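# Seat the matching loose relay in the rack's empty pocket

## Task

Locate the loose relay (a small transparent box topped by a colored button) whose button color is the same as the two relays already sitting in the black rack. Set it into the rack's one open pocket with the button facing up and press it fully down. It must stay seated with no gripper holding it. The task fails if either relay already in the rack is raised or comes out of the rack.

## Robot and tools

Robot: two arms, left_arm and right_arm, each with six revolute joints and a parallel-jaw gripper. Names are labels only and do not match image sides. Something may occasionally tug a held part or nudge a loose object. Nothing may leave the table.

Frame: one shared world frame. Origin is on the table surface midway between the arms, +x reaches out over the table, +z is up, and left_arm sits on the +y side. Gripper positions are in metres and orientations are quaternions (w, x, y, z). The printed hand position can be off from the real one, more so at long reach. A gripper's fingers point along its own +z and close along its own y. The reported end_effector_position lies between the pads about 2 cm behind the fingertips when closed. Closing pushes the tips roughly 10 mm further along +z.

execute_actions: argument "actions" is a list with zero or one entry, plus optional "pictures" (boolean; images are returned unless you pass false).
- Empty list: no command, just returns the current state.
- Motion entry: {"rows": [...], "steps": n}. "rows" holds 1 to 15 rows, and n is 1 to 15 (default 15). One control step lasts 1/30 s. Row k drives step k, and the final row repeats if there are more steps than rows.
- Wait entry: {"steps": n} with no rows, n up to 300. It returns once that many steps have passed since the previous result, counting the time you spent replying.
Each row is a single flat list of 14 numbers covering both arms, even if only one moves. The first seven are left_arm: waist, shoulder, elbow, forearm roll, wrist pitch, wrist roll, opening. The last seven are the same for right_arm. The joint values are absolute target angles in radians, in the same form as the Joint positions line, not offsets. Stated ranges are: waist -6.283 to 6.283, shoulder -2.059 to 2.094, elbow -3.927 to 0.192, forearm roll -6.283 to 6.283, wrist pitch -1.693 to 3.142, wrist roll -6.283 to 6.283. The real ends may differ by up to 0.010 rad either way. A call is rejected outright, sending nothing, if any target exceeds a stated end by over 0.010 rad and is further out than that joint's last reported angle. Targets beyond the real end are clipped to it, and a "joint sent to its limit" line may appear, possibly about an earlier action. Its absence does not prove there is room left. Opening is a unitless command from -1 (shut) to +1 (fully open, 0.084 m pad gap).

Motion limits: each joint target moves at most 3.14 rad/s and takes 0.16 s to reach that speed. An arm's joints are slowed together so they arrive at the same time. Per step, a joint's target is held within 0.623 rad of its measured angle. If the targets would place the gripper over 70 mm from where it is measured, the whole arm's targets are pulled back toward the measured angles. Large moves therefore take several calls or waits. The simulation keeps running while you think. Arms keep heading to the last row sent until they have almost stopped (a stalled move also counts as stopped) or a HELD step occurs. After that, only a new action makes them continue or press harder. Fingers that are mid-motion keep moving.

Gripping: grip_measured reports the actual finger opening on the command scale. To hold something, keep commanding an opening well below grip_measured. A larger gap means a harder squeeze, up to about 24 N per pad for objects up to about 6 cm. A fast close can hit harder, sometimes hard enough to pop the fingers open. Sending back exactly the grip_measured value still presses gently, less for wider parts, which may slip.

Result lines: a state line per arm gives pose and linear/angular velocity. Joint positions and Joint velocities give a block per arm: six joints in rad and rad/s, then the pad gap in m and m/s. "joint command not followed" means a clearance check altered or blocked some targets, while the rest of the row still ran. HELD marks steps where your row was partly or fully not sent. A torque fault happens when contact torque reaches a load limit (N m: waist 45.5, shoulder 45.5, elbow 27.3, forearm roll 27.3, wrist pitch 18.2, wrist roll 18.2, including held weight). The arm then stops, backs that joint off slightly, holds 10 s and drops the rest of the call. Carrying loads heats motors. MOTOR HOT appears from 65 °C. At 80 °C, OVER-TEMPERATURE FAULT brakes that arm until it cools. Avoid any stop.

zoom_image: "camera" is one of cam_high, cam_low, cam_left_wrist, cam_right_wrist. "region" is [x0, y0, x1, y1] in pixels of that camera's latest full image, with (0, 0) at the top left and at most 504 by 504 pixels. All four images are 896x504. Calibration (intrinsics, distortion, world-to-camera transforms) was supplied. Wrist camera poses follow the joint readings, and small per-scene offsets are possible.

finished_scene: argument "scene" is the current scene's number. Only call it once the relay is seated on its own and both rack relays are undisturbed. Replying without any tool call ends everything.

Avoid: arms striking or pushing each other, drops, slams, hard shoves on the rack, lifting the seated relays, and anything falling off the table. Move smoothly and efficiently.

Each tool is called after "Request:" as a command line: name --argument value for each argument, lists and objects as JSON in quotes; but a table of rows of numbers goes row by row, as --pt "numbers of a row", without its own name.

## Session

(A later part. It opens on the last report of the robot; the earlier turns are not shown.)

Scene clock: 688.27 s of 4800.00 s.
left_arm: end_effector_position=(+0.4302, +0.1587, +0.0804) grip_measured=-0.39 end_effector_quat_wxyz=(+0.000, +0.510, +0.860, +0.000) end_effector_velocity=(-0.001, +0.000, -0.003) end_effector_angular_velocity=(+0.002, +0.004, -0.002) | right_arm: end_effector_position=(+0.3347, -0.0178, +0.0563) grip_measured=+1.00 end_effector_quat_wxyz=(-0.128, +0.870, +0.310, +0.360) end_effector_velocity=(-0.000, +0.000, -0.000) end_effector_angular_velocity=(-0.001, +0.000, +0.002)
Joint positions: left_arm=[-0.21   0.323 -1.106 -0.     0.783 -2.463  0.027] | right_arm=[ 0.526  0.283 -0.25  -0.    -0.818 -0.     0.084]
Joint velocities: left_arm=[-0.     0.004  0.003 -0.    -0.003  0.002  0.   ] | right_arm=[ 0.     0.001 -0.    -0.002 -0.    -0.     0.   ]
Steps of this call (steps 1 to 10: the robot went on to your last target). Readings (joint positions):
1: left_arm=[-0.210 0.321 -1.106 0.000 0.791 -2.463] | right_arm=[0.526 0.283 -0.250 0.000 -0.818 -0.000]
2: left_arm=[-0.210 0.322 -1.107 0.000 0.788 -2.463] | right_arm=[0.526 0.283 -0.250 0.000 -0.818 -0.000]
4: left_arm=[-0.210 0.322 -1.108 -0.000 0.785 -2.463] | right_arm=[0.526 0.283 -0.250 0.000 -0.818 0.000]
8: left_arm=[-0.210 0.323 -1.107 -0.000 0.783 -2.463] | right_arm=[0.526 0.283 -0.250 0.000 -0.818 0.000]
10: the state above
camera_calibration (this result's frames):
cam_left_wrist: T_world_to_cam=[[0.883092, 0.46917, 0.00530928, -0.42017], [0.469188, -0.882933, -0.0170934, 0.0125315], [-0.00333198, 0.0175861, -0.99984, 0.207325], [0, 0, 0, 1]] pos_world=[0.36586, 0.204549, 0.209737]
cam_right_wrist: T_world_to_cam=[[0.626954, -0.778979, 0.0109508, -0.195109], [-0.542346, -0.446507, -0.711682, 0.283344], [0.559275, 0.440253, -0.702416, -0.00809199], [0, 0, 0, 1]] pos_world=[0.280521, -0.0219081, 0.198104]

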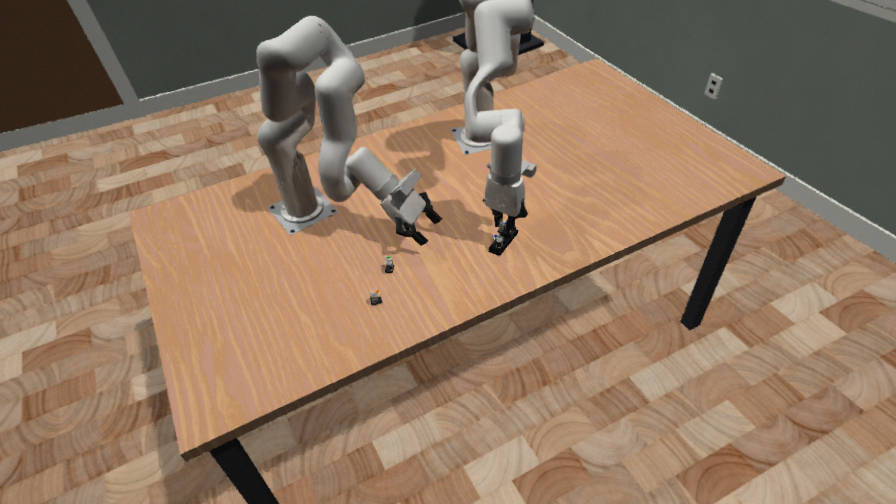

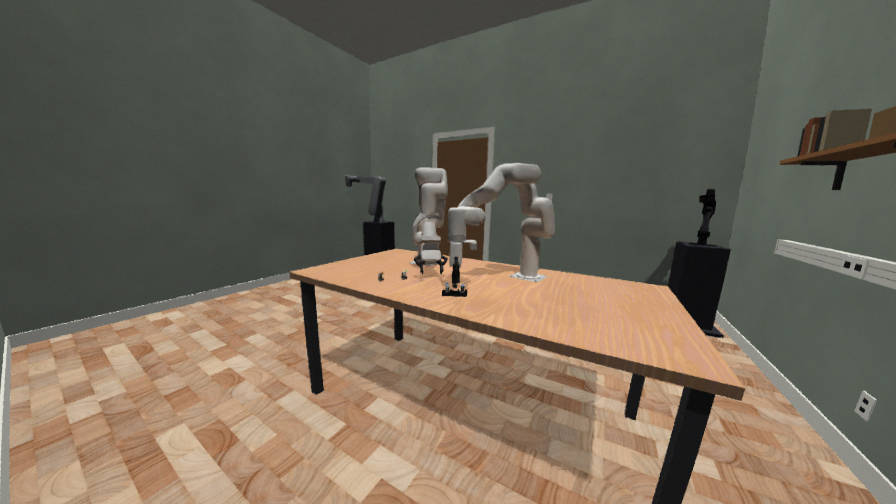

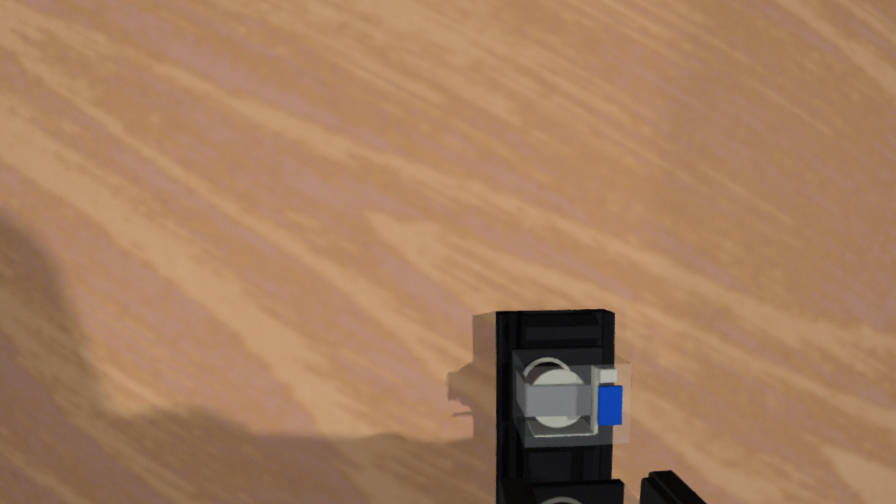

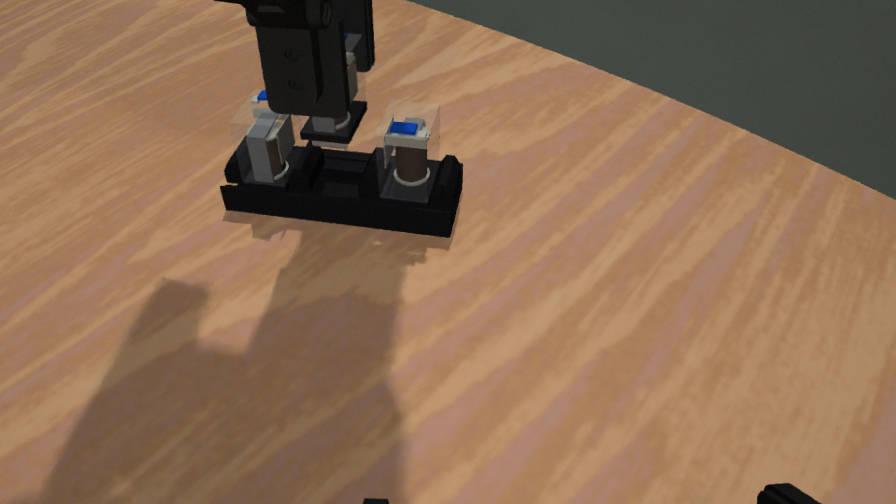

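Request:
execute_actions --actions '[{"rows": [[-0.21042,0.35221,-1.09771,0,0.74550,-2.46342,-0.9, 0.5264,0.2829,-0.2501,0,-0.8182,0,1]], "steps": 15}]'

Request:
zoom_image --camera "cam_right_wrist" --region '[200, 40, 480, 250]'

Scene clock: 775.10 s of 4800.00 s.
left_arm: end_effector_position=(+0.4302, +0.1587, +0.0654) grip_measured=-0.39 end_effector_quat_wxyz=(+0.000, +0.510, +0.860, +0.000) end_effector_velocity=(-0.001, +0.001, -0.003) end_effector_angular_velocity=(+0.001, +0.002, +0.001) | right_arm: end_effector_position=(+0.3347, -0.0178, +0.0563) grip_measured=+1.00 end_effector_quat_wxyz=(-0.128, +0.870, +0.310, +0.360) end_effector_velocity=(+0.000, -0.000, -0.000) end_effector_angular_velocity=(-0.001, -0.000, -0.000)
Joint positions: left_arm=[-0.21   0.352 -1.098 -0.     0.746 -2.463  0.027] | right_arm=[ 0.526  0.283 -0.25  -0.    -0.818  0.     0.084]
Joint velocities: left_arm=[ 0.001  0.004  0.003 -0.    -0.004  0.    -0.   ] | right_arm=[-0.     0.    -0.     0.001  0.    -0.001  0.   ]
Steps of this call (steps 1 to 30: the robot went on to your last target; steps 31 to 90: nothing new was sent; then 83.33 s passed at rest; steps 91 to 105: all 15 steps of this action). Readings (joint positions):
91: left_arm=[-0.210 0.324 -1.106 -0.000 0.782 -2.463] | right_arm=[0.526 0.283 -0.250 0.000 -0.818 -0.000]
92: left_arm=[-0.210 0.325 -1.106 -0.000 0.779 -2.463] | right_arm=[0.526 0.283 -0.250 0.000 -0.818 0.000]
94: left_arm=[-0.210 0.335 -1.104 -0.000 0.766 -2.463] | right_arm=[0.526 0.283 -0.250 -0.000 -0.818 -0.000]
98: left_arm=[-0.210 0.350 -1.097 0.000 0.751 -2.463] | right_arm=[0.526 0.283 -0.250 0.000 -0.818 -0.000]
105: the state above
camera_calibration (this result's frames):
cam_left_wrist: T_world_to_cam=[[0.883098, 0.469159, 0.00528114, -0.42009], [0.469176, -0.882938, -0.0171272, 0.0122699], [-0.00337246, 0.0176028, -0.999839, 0.192337], [0, 0, 0, 1]] pos_world=[0.365873, 0.204537, 0.194735]
cam_right_wrist: T_world_to_cam=[[0.626954, -0.778979, 0.0109507, -0.195109], [-0.542346, -0.446507, -0.711682, 0.283344], [0.559275, 0.440253, -0.702416, -0.00809194], [0, 0, 0, 1]] pos_world=[0.280521, -0.0219081, 0.198104]

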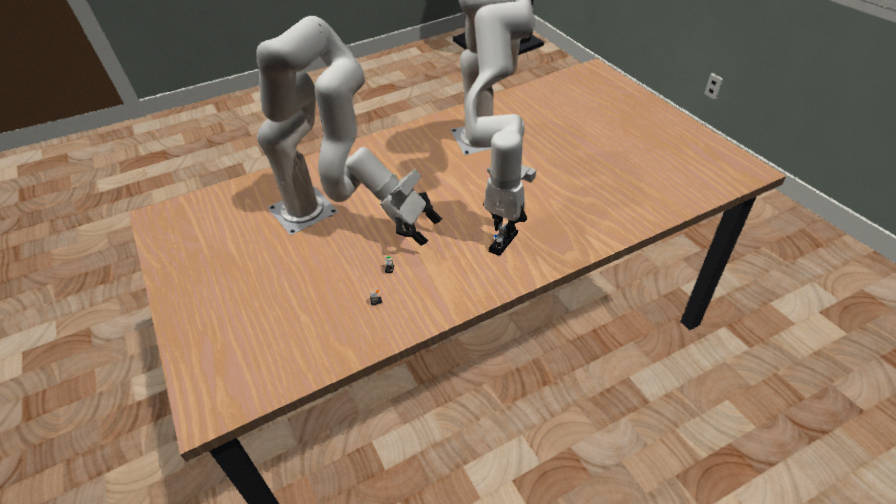

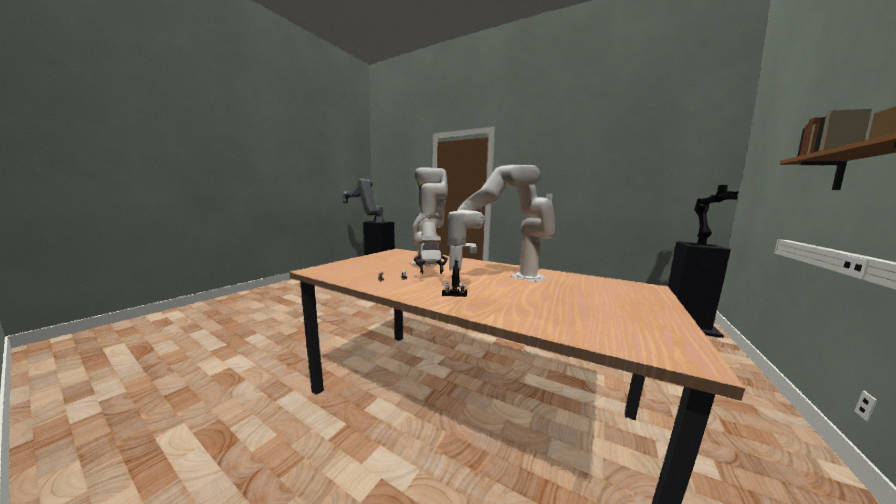

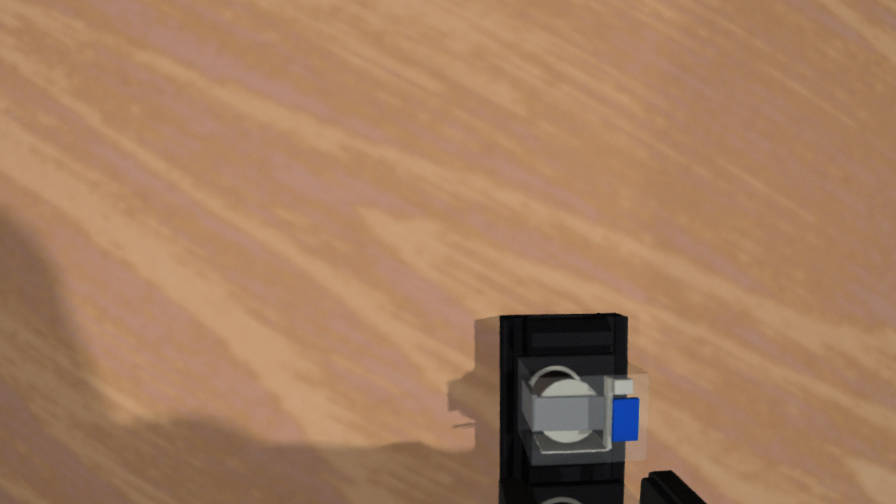

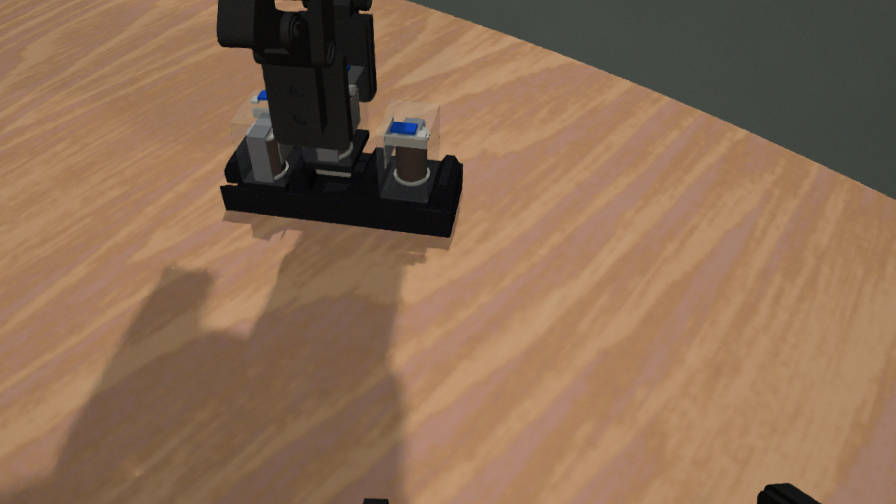

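Region (200, 40, 480, 250) of cam_right_wrist's 896x504 image, scaled by 1.800, with more detail than that image has; it fills the top 378 rows of this view, and the rest is white.

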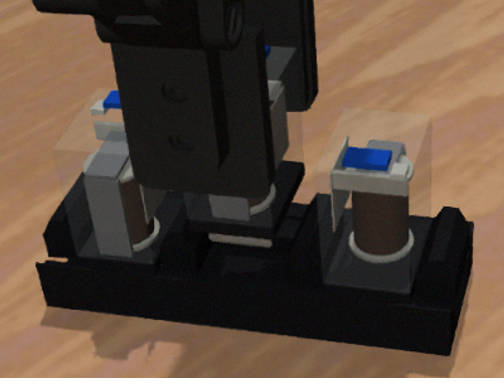

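Request:
execute_actions --actions '[{"rows": [[-0.21042,0.37222,-1.09342,0,0.72120,-2.46342,-0.9, 0.5264,0.2829,-0.2501,0,-0.8182,0,1]], "steps": 15}]'

Request:
zoom_image --camera "cam_right_wrist" --region '[200, 40, 480, 250]'

Scene clock: 798.20 s of 4800.00 s.
left_arm: end_effector_position=(+0.4302, +0.1587, +0.0553) grip_measured=-0.39 end_effector_quat_wxyz=(+0.000, +0.510, +0.860, +0.000) end_effector_velocity=(-0.000, +0.001, -0.002) end_effector_angular_velocity=(+0.001, +0.002, +0.002) | right_arm: end_effector_position=(+0.3347, -0.0178, +0.0563) grip_measured=+1.00 end_effector_quat_wxyz=(-0.128, +0.870, +0.310, +0.360) end_effector_velocity=(+0.000, -0.000, -0.000) end_effector_angular_velocity=(+0.001, +0.002, -0.004)
Joint positions: left_arm=[-0.21   0.372 -1.094 -0.     0.721 -2.463  0.027] | right_arm=[ 0.526  0.283 -0.25   0.    -0.818  0.     0.084]
Joint velocities: left_arm=[ 0.002  0.003  0.002  0.    -0.002 -0.    -0.   ] | right_arm=[-0.    -0.    -0.     0.002  0.001  0.003 -0.   ]
Steps of this call (steps 1 to 15: the robot went on to your last target; steps 16 to 90: nothing new was sent; then 19.60 s passed at rest; steps 91 to 105: all 15 steps of this action). Readings (joint positions):
91: left_arm=[-0.210 0.352 -1.098 -0.000 0.745 -2.463] | right_arm=[0.526 0.283 -0.250 -0.000 -0.818 0.000]
92: left_arm=[-0.210 0.354 -1.098 -0.000 0.743 -2.463] | right_arm=[0.526 0.283 -0.250 -0.000 -0.818 -0.000]
94: left_arm=[-0.210 0.360 -1.097 -0.000 0.734 -2.463] | right_arm=[0.526 0.283 -0.250 0.000 -0.818 -0.000]
98: left_arm=[-0.210 0.370 -1.093 0.000 0.725 -2.463] | right_arm=[0.526 0.283 -0.250 -0.000 -0.818 -0.000]
105: the state above
camera_calibration (this result's frames):
cam_left_wrist: T_world_to_cam=[[0.8831, 0.469157, 0.00515428, -0.420003], [0.469172, -0.882938, -0.0172821, 0.0121395], [-0.00355711, 0.0176801, -0.999837, 0.182286], [0, 0, 0, 1]] pos_world=[0.365857, 0.204543, 0.184631]
cam_right_wrist: T_world_to_cam=[[0.626954, -0.778979, 0.0109507, -0.195109], [-0.542346, -0.446507, -0.711683, 0.283344], [0.559275, 0.440253, -0.702416, -0.00809206], [0, 0, 0, 1]] pos_world=[0.280521, -0.0219081, 0.198104]

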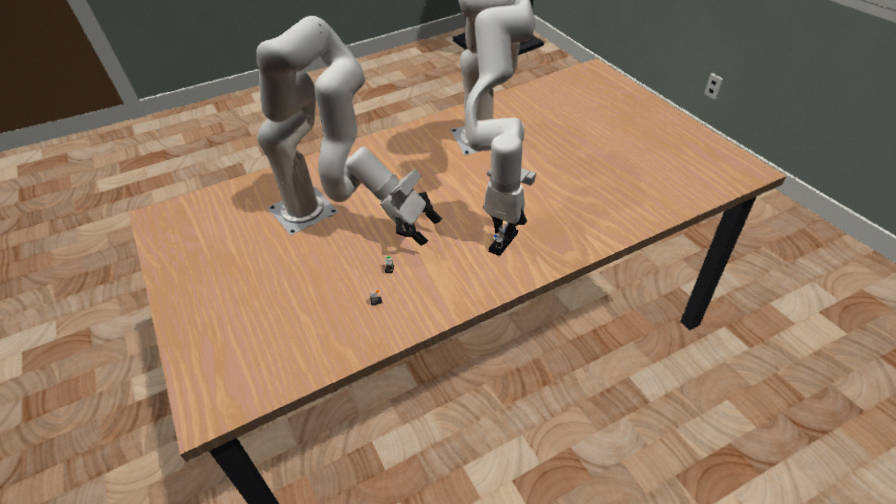

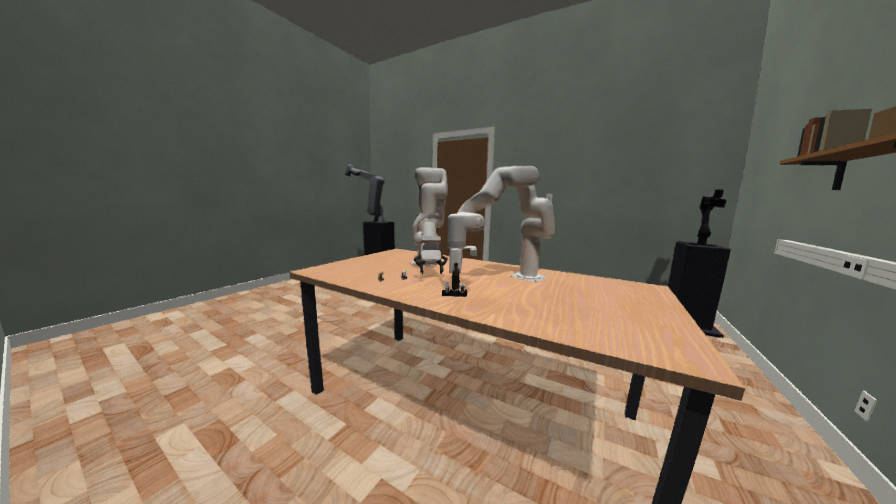

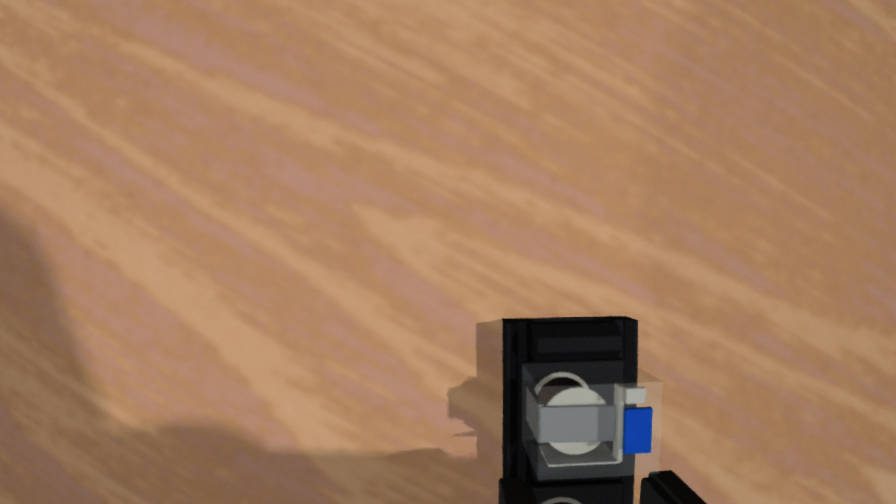

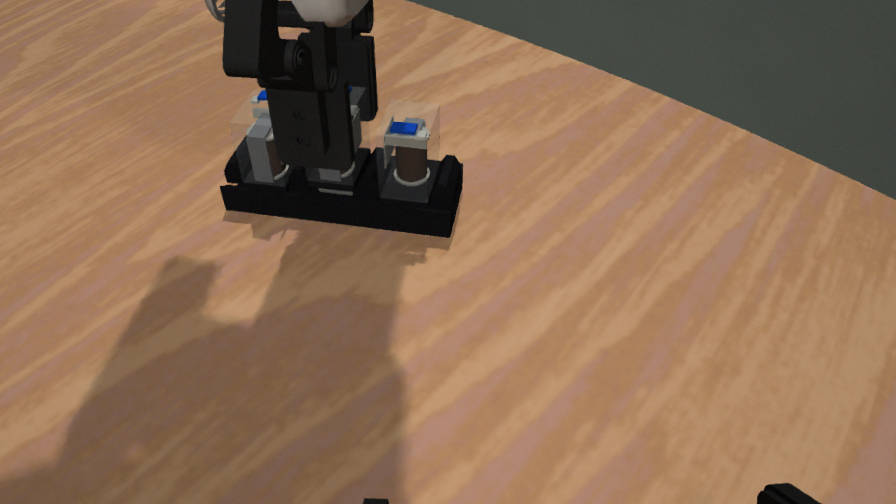

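Region (200, 40, 480, 250) of cam_right_wrist's 896x504 image, scaled by 1.800, with more detail than that image has; it fills the top 378 rows of this view, and the rest is white.

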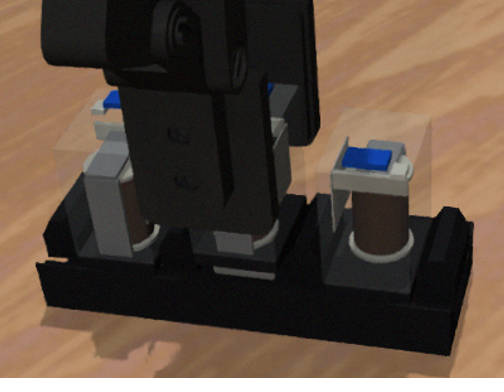

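Request:
execute_actions --actions '[{"rows": [ [-0.21042,0.38244,-1.09151,0,0.70907,-2.46342,-0.9, 0.5264,0.2829,-0.2501,0,-0.8182,0,1], [-0.21042,0.38244,-1.09151,0,0.70907,-2.46342,-0.9, 0.5264,0.2829,-0.2501,0,-0.8182,0,1], [-0.21042,0.38244,-1.09151,0,0.70907,-2.46342,-0.9, 0.5264,0.2829,-0.2501,0,-0.8182,0,1], [-0.21042,0.38244,-1.09151,0,0.70907,-2.46342,-0.9, 0.5264,0.2829,-0.2501,0,-0.8182,0,1], [-0.21042,0.38244,-1.09151,0,0.70907,-2.46342,-0.9, 0.5264,0.2829,-0.2501,0,-0.8182,0,1], [-0.21042,0.38244,-1.09151,0,0.70907,-2.46342,-0.9, 0.5264,0.2829,-0.2501,0,-0.8182,0,1], [-0.21042,0.38244,-1.09151,0,0.70907,-2.46342,-0.9, 0.5264,0.2829,-0.2501,0,-0.8182,0,1], [-0.21042,0.38244,-1.09151,0,0.70907,-2.46342,-0.9, 0.5264,0.2829,-0.2501,0,-0.8182,0,1], [-0.21042,0.38865,-1.09052,0,0.70187,-2.46342,-0.9, 0.5264,0.2829,-0.2501,0,-0.8182,0,1] ], "steps": 15}]'

Request:
zoom_image --camera "cam_right_wrist" --region '[200, 40, 480, 250]'

Scene clock: 816.10 s of 4800.00 s.
left_arm: end_effector_position=(+0.4310, +0.1584, +0.0493) grip_measured=-0.39 end_effector_quat_wxyz=(+0.002, +0.510, +0.860, +0.000) end_effector_velocity=(+0.003, -0.001, -0.001) end_effector_angular_velocity=(-0.004, -0.010, -0.000) | right_arm: end_effector_position=(+0.3347, -0.0178, +0.0563) grip_measured=+1.00 end_effector_quat_wxyz=(-0.128, +0.870, +0.310, +0.360) end_effector_velocity=(-0.000, +0.000, +0.000) end_effector_angular_velocity=(-0.000, -0.001, +0.002)
Joint positions: left_arm=[-0.21   0.385 -1.092  0.     0.704 -2.463  0.027] | right_arm=[ 0.526  0.283 -0.25   0.    -0.818 -0.     0.084]
Joint velocities: left_arm=[ 0.001  0.006 -0.002  0.    -0.015  0.001  0.   ] | right_arm=[ 0.    -0.     0.001 -0.001 -0.    -0.001  0.   ]
Steps of this call (steps 1 to 15: the robot went on to your last target; steps 16 to 90: nothing new was sent; then 14.40 s passed at rest; steps 91 to 105: all 15 steps of this action). Readings (joint positions):
91: left_arm=[-0.210 0.372 -1.093 -0.000 0.721 -2.463] | right_arm=[0.526 0.283 -0.250 0.000 -0.818 0.000]
92: left_arm=[-0.210 0.373 -1.093 -0.000 0.720 -2.463] | right_arm=[0.526 0.283 -0.250 -0.000 -0.818 -0.000]
94: left_arm=[-0.210 0.377 -1.093 -0.000 0.716 -2.463] | right_arm=[0.526 0.283 -0.250 0.000 -0.818 -0.000]
98: left_arm=[-0.210 0.381 -1.091 0.000 0.711 -2.463] | right_arm=[0.526 0.283 -0.250 0.000 -0.818 0.000]
105: the state above
camera_calibration (this result's frames):
cam_left_wrist: T_world_to_cam=[[0.883088, 0.469154, 0.00700528, -0.420651], [0.469206, -0.882961, -0.0150482, 0.0112011], [-0.000874533, 0.0165758, -0.999862, 0.17537], [0, 0, 0, 1]] pos_world=[0.36637, 0.204334, 0.178461]
cam_right_wrist: T_world_to_cam=[[0.626954, -0.778979, 0.0109507, -0.195109], [-0.542346, -0.446507, -0.711683, 0.283344], [0.559276, 0.440253, -0.702416, -0.00809209], [0, 0, 0, 1]] pos_world=[0.280521, -0.021908, 0.198104]

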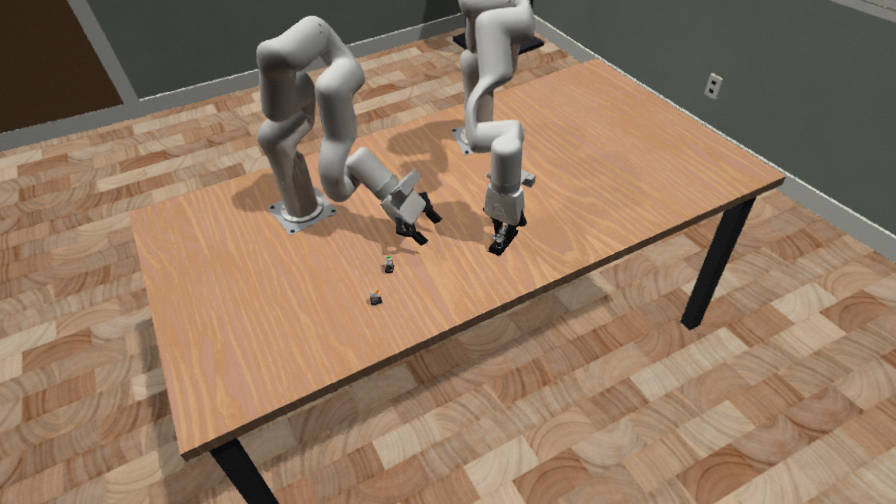

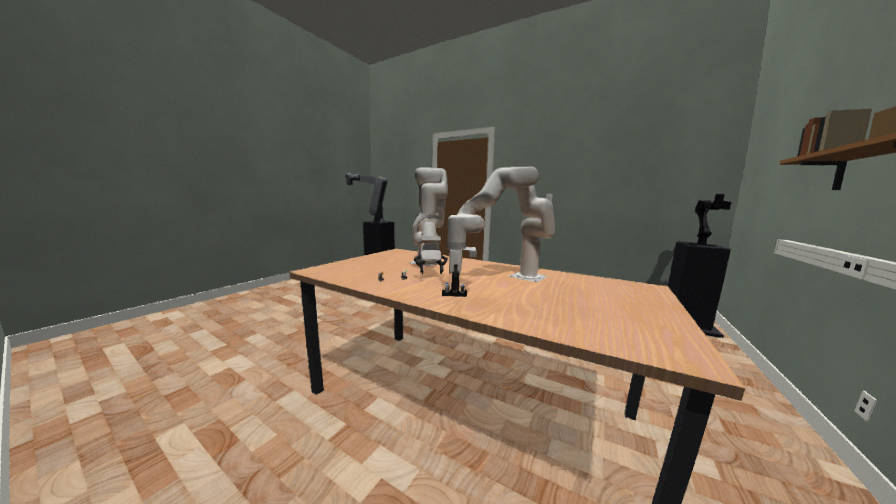

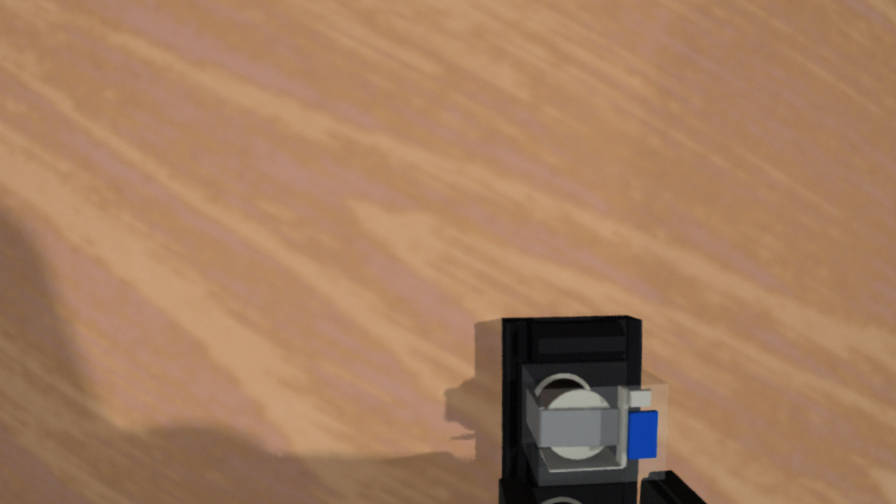

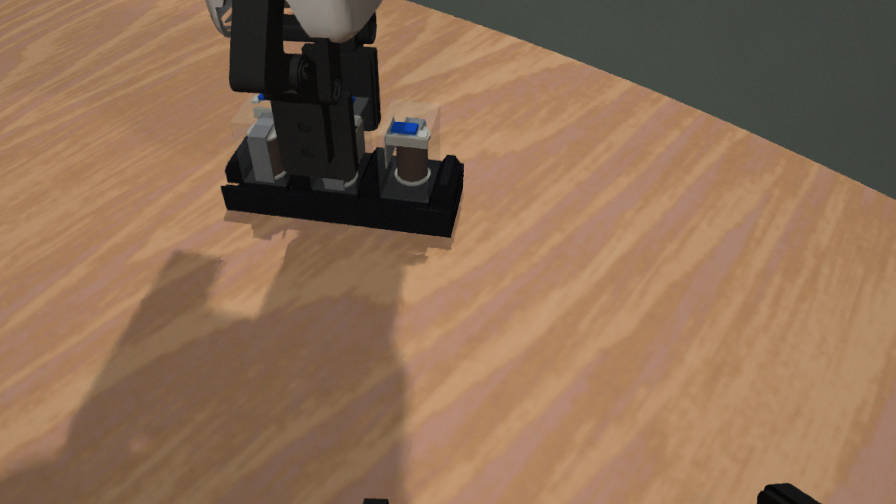

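Region (200, 40, 480, 250) of cam_right_wrist's 896x504 image, scaled by 1.800, with more detail than that image has; it fills the top 378 rows of this view, and the rest is white.

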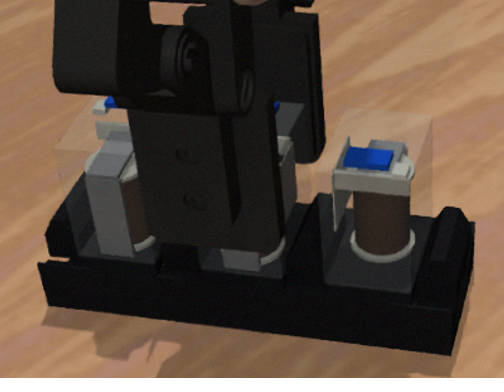

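Request:
execute_actions --actions '[{"rows": [ [-0.21042,0.38244,-1.09151,0,0.70907,-2.46342,-0.9, 0.5264,0.2829,-0.2501,0,-0.8182,0,1], [-0.21042,0.38244,-1.09151,0,0.70907,-2.46342,-0.9, 0.5264,0.2829,-0.2501,0,-0.8182,0,1], [-0.21042,0.38244,-1.09151,0,0.70907,-2.46342,-0.9, 0.5264,0.2829,-0.2501,0,-0.8182,0,1], [-0.21042,0.38244,-1.09151,0,0.70907,-2.46342,-0.9, 0.5264,0.2829,-0.2501,0,-0.8182,0,1], [-0.21042,0.38244,-1.09151,0,0.70907,-2.46342,-0.9, 0.5264,0.2829,-0.2501,0,-0.8182,0,1], [-0.21042,0.38244,-1.09151,0,0.70907,-2.46342,-0.9, 0.5264,0.2829,-0.2501,0,-0.8182,0,1], [-0.21042,0.38244,-1.09151,0,0.70907,-2.46342,-0.5, 0.5264,0.2829,-0.2501,0,-0.8182,0,1], [-0.21042,0.38244,-1.09151,0,0.70907,-2.46342,-0.4, 0.5264,0.2829,-0.2501,0,-0.8182,0,1], [-0.21042,0.38244,-1.09151,0,0.70907,-2.46342,-0.34, 0.5264,0.2829,-0.2501,0,-0.8182,0,1], [-0.21042,0.38244,-1.09151,0,0.70907,-2.46342,-0.28, 0.5264,0.2829,-0.2501,0,-0.8182,0,1], [-0.21042,0.38244,-1.09151,0,0.70907,-2.46342,-0.2, 0.5264,0.2829,-0.2501,0,-0.8182,0,1], [-0.21042,0.38244,-1.09151,0,0.70907,-2.46342,-0.1, 0.5264,0.2829,-0.2501,0,-0.8182,0,1], [-0.21042,0.38244,-1.09151,0,0.70907,-2.46342,0.0, 0.5264,0.2829,-0.2501,0,-0.8182,0,1], [-0.21042,0.38244,-1.09151,0,0.70907,-2.46342,0.15, 0.5264,0.2829,-0.2501,0,-0.8182,0,1], [-0.21042,0.38244,-1.09151,0,0.70907,-2.46342,0.3, 0.5264,0.2829,-0.2501,0,-0.8182,0,1] ], "steps": 15}]'

Scene clock: 852.17 s of 4800.00 s.
left_arm: end_effector_position=(+0.4232, +0.1618, +0.0423) grip_measured=-0.02 end_effector_quat_wxyz=(-0.011, +0.510, +0.860, -0.002) end_effector_velocity=(+0.003, -0.003, +0.002) end_effector_angular_velocity=(-0.004, -0.009, -0.003) | right_arm: end_effector_position=(+0.3347, -0.0178, +0.0563) grip_measured=+1.00 end_effector_quat_wxyz=(-0.128, +0.870, +0.310, +0.360) end_effector_velocity=(+0.000, -0.000, -0.000) end_effector_angular_velocity=(-0.000, -0.000, -0.000)
Joint positions: left_arm=[-0.21   0.39  -1.082  0.     0.714 -2.463  0.043] | right_arm=[ 0.526  0.283 -0.25  -0.    -0.818 -0.     0.084]
Joint velocities: left_arm=[-0.003  0.001 -0.009 -0.    -0.002  0.001  0.164] | right_arm=[ 0.     0.    -0.     0.001 -0.    -0.001  0.   ]
Steps of this call (steps 1 to 15: the robot went on to your last target; steps 16 to 90: nothing new was sent; then 32.57 s passed at rest; steps 91 to 105: all 15 steps of this action). Readings (joint positions):
91: left_arm=[-0.210 0.388 -1.091 -0.000 0.702 -2.463] | right_arm=[0.526 0.283 -0.250 -0.000 -0.818 -0.000]
92: left_arm=[-0.210 0.387 -1.091 0.000 0.702 -2.463] | right_arm=[0.526 0.283 -0.250 -0.000 -0.818 -0.000]
94: left_arm=[-0.210 0.387 -1.090 0.000 0.704 -2.463] | right_arm=[0.526 0.283 -0.250 0.000 -0.818 -0.000]
98: left_arm=[-0.210 0.385 -1.090 0.000 0.708 -2.463] | right_arm=[0.526 0.283 -0.250 0.000 -0.818 -0.000]
105: the state above
camera_calibration (this result's frames):
cam_left_wrist: T_world_to_cam=[[0.883006, 0.469273, -0.00913906, -0.414594], [0.468727, -0.882656, -0.0348439, 0.0188019], [-0.024418, 0.0264837, -0.999351, 0.176631], [0, 0, 0, 1]] pos_world=[0.361589, 0.206476, 0.173382]
cam_right_wrist: T_world_to_cam=[[0.626954, -0.778979, 0.0109507, -0.195109], [-0.542346, -0.446507, -0.711683, 0.283344], [0.559276, 0.440253, -0.702416, -0.00809207], [0, 0, 0, 1]] pos_world=[0.280521, -0.0219081, 0.198104]

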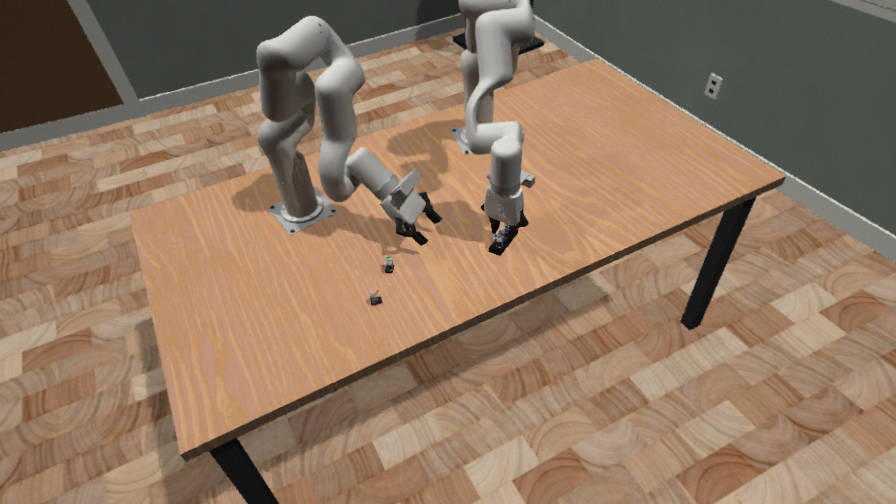

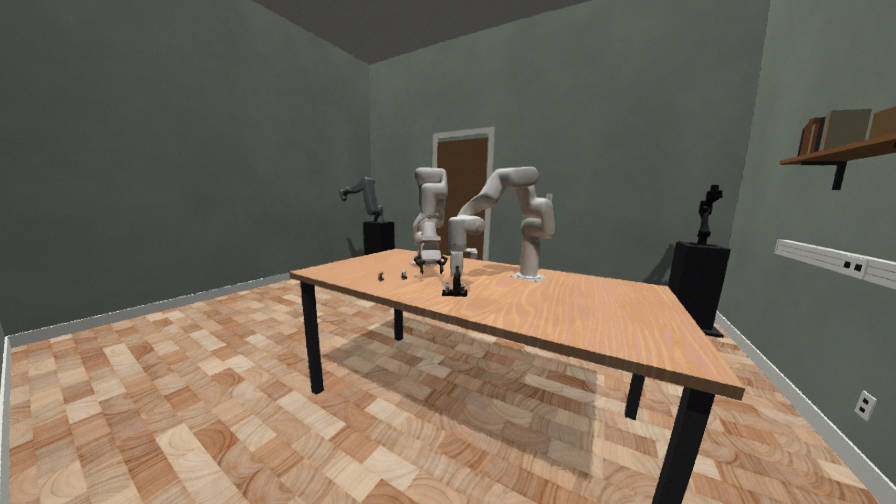

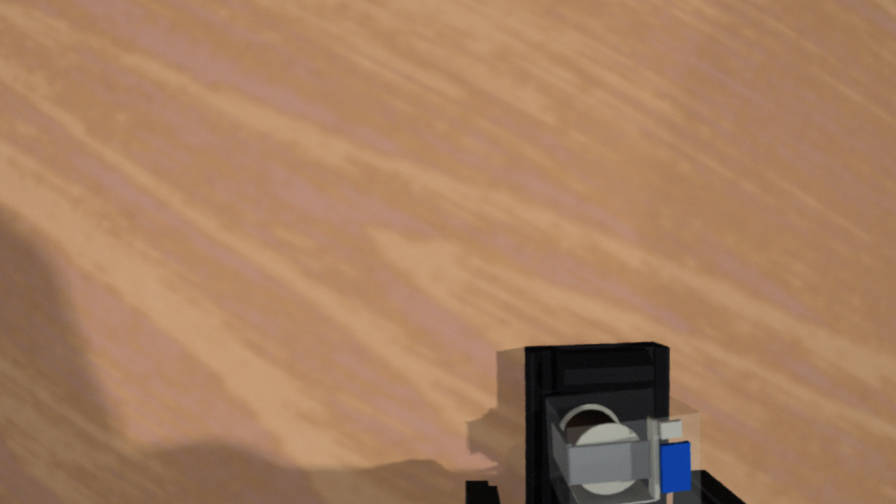

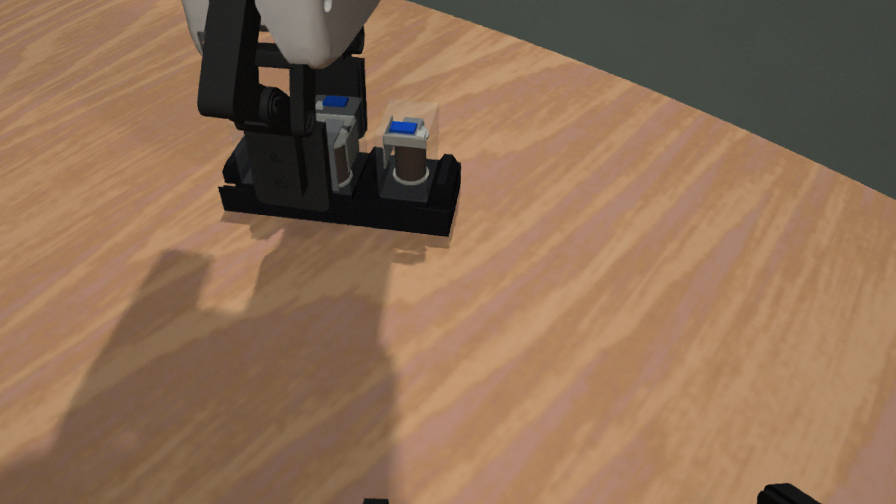

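Request:
execute_actions --actions '[{"rows": [ [-0.21042,0.36214,-1.09540,0,0.73326,-2.46342,0.4, 0.5264,0.2829,-0.2501,0,-0.8182,0,1], [-0.21042,0.36214,-1.09540,0,0.73326,-2.46342,0.4, 0.5264,0.2829,-0.2501,0,-0.8182,0,1], [-0.21042,0.36214,-1.09540,0,0.73326,-2.46342,0.4, 0.5264,0.2829,-0.2501,0,-0.8182,0,1], [-0.21042,0.36214,-1.09540,0,0.73326,-2.46342,0.4, 0.5264,0.2829,-0.2501,0,-0.8182,0,1], [-0.21042,0.36214,-1.09540,0,0.73326,-2.46342,0.4, 0.5264,0.2829,-0.2501,0,-0.8182,0,1], [-0.21042,0.32356,-1.10615,0,0.78259,-2.46342,0.4, 0.5264,0.2829,-0.2501,0,-0.8182,0,1], [-0.21042,0.32356,-1.10615,0,0.78259,-2.46342,0.4, 0.5264,0.2829,-0.2501,0,-0.8182,0,1], [-0.21042,0.32356,-1.10615,0,0.78259,-2.46342,0.4, 0.5264,0.2829,-0.2501,0,-0.8182,0,1], [-0.21042,0.32356,-1.10615,0,0.78259,-2.46342,0.4, 0.5264,0.2829,-0.2501,0,-0.8182,0,1], [-0.21042,0.25547,-1.13943,0,0.88396,-2.46342,0.4, 0.5264,0.2829,-0.2501,0,-0.8182,0,1] ], "steps": 15}]'

Scene clock: 874.47 s of 4800.00 s.
left_arm: end_effector_position=(+0.4315, +0.1582, +0.1066) grip_measured=+0.39 end_effector_quat_wxyz=(+0.002, +0.510, +0.860, +0.000) end_effector_velocity=(+0.036, -0.014, +0.223) end_effector_angular_velocity=(-0.057, -0.135, +0.003) | right_arm: end_effector_position=(+0.3347, -0.0178, +0.0563) grip_measured=+1.00 end_effector_quat_wxyz=(-0.128, +0.870, +0.310, +0.360) end_effector_velocity=(-0.000, +0.000, +0.000) end_effector_angular_velocity=(+0.000, -0.000, +0.000)
Joint positions: left_arm=[-0.21   0.279 -1.129 -0.     0.846 -2.463  0.061] | right_arm=[ 0.526  0.283 -0.25   0.    -0.818 -0.     0.084]
Joint velocities: left_arm=[ 0.001 -0.345 -0.196 -0.001  0.394 -0.002  0.   ] | right_arm=[-0.    -0.001  0.    -0.     0.     0.    -0.   ]
Steps of this call (steps 1 to 15: the robot went on to your last target; steps 16 to 90: nothing new was sent; then 18.80 s passed at rest; steps 91 to 105: all 15 steps of this action). Readings (joint positions):
91: left_arm=[-0.210 0.382 -1.092 0.000 0.709 -2.463] | right_arm=[0.526 0.283 -0.250 -0.000 -0.818 0.000]
92: left_arm=[-0.210 0.381 -1.092 0.000 0.712 -2.463] | right_arm=[0.526 0.283 -0.250 0.000 -0.818 -0.000]
94: left_arm=[-0.210 0.374 -1.092 0.000 0.720 -2.463] | right_arm=[0.526 0.283 -0.250 -0.000 -0.818 -0.000]
98: left_arm=[-0.210 0.357 -1.097 0.000 0.742 -2.463] | right_arm=[0.526 0.283 -0.250 0.000 -0.818 -0.000]
105: the state above
camera_calibration (this result's frames):
cam_left_wrist: T_world_to_cam=[[0.883072, 0.469182, 0.00719833, -0.421378], [0.469237, -0.882948, -0.0147838, 0.0116473], [-0.000580537, 0.0164329, -0.999865, 0.232577], [0, 0, 0, 1]] pos_world=[0.366777, 0.204165, 0.235751]
cam_right_wrist: T_world_to_cam=[[0.626954, -0.778979, 0.0109508, -0.195109], [-0.542346, -0.446507, -0.711683, 0.283344], [0.559275, 0.440253, -0.702416, -0.00809203], [0, 0, 0, 1]] pos_world=[0.280521, -0.0219081, 0.198104]

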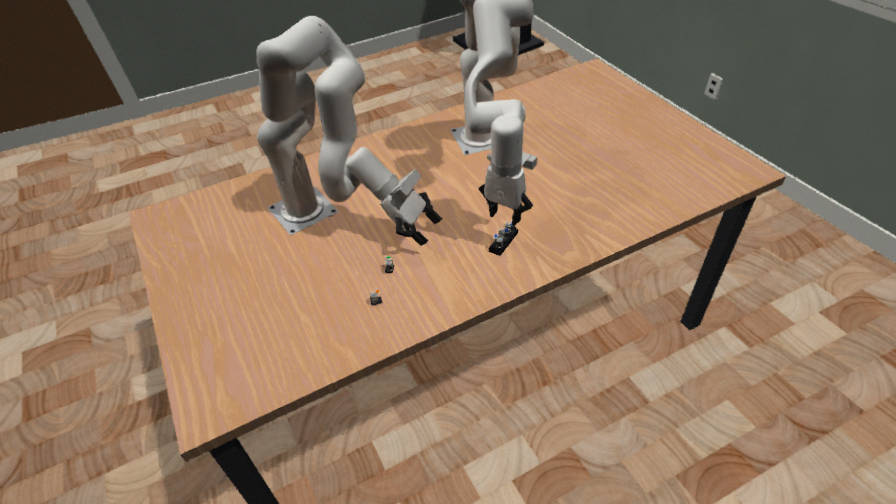

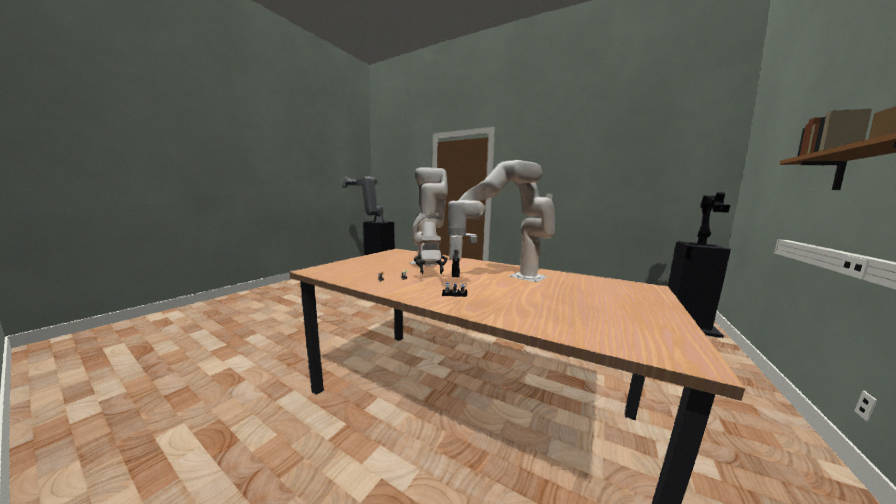

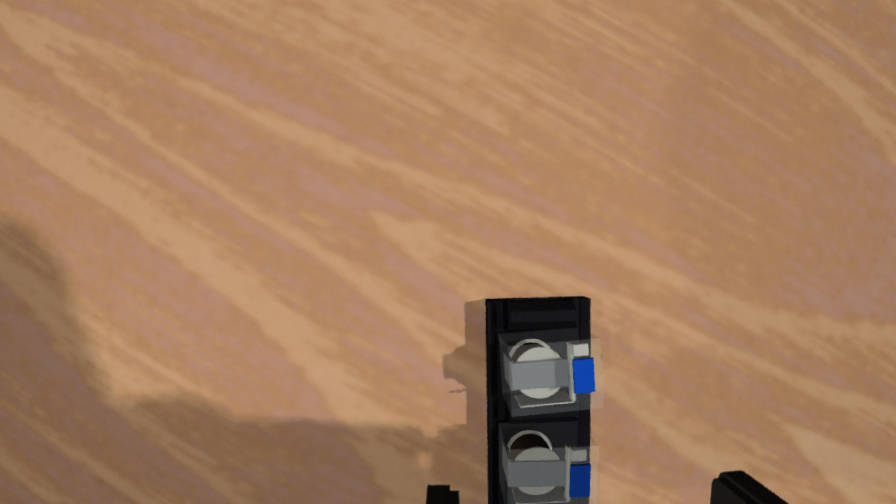

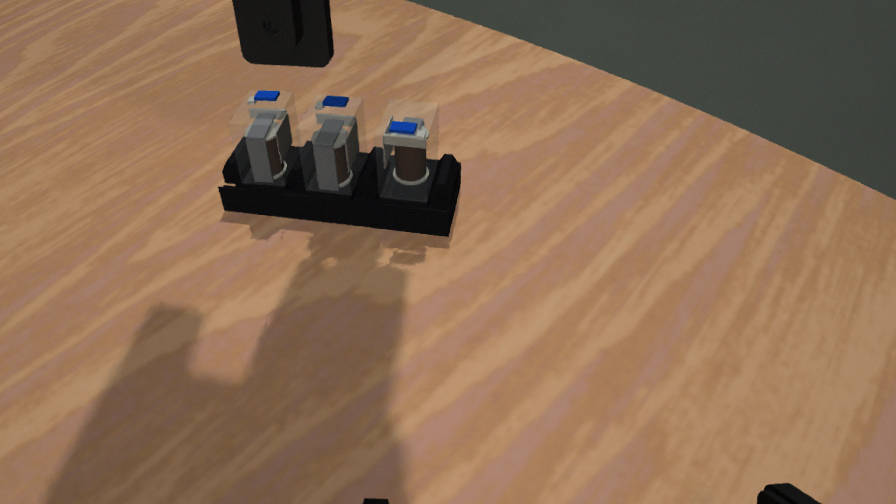

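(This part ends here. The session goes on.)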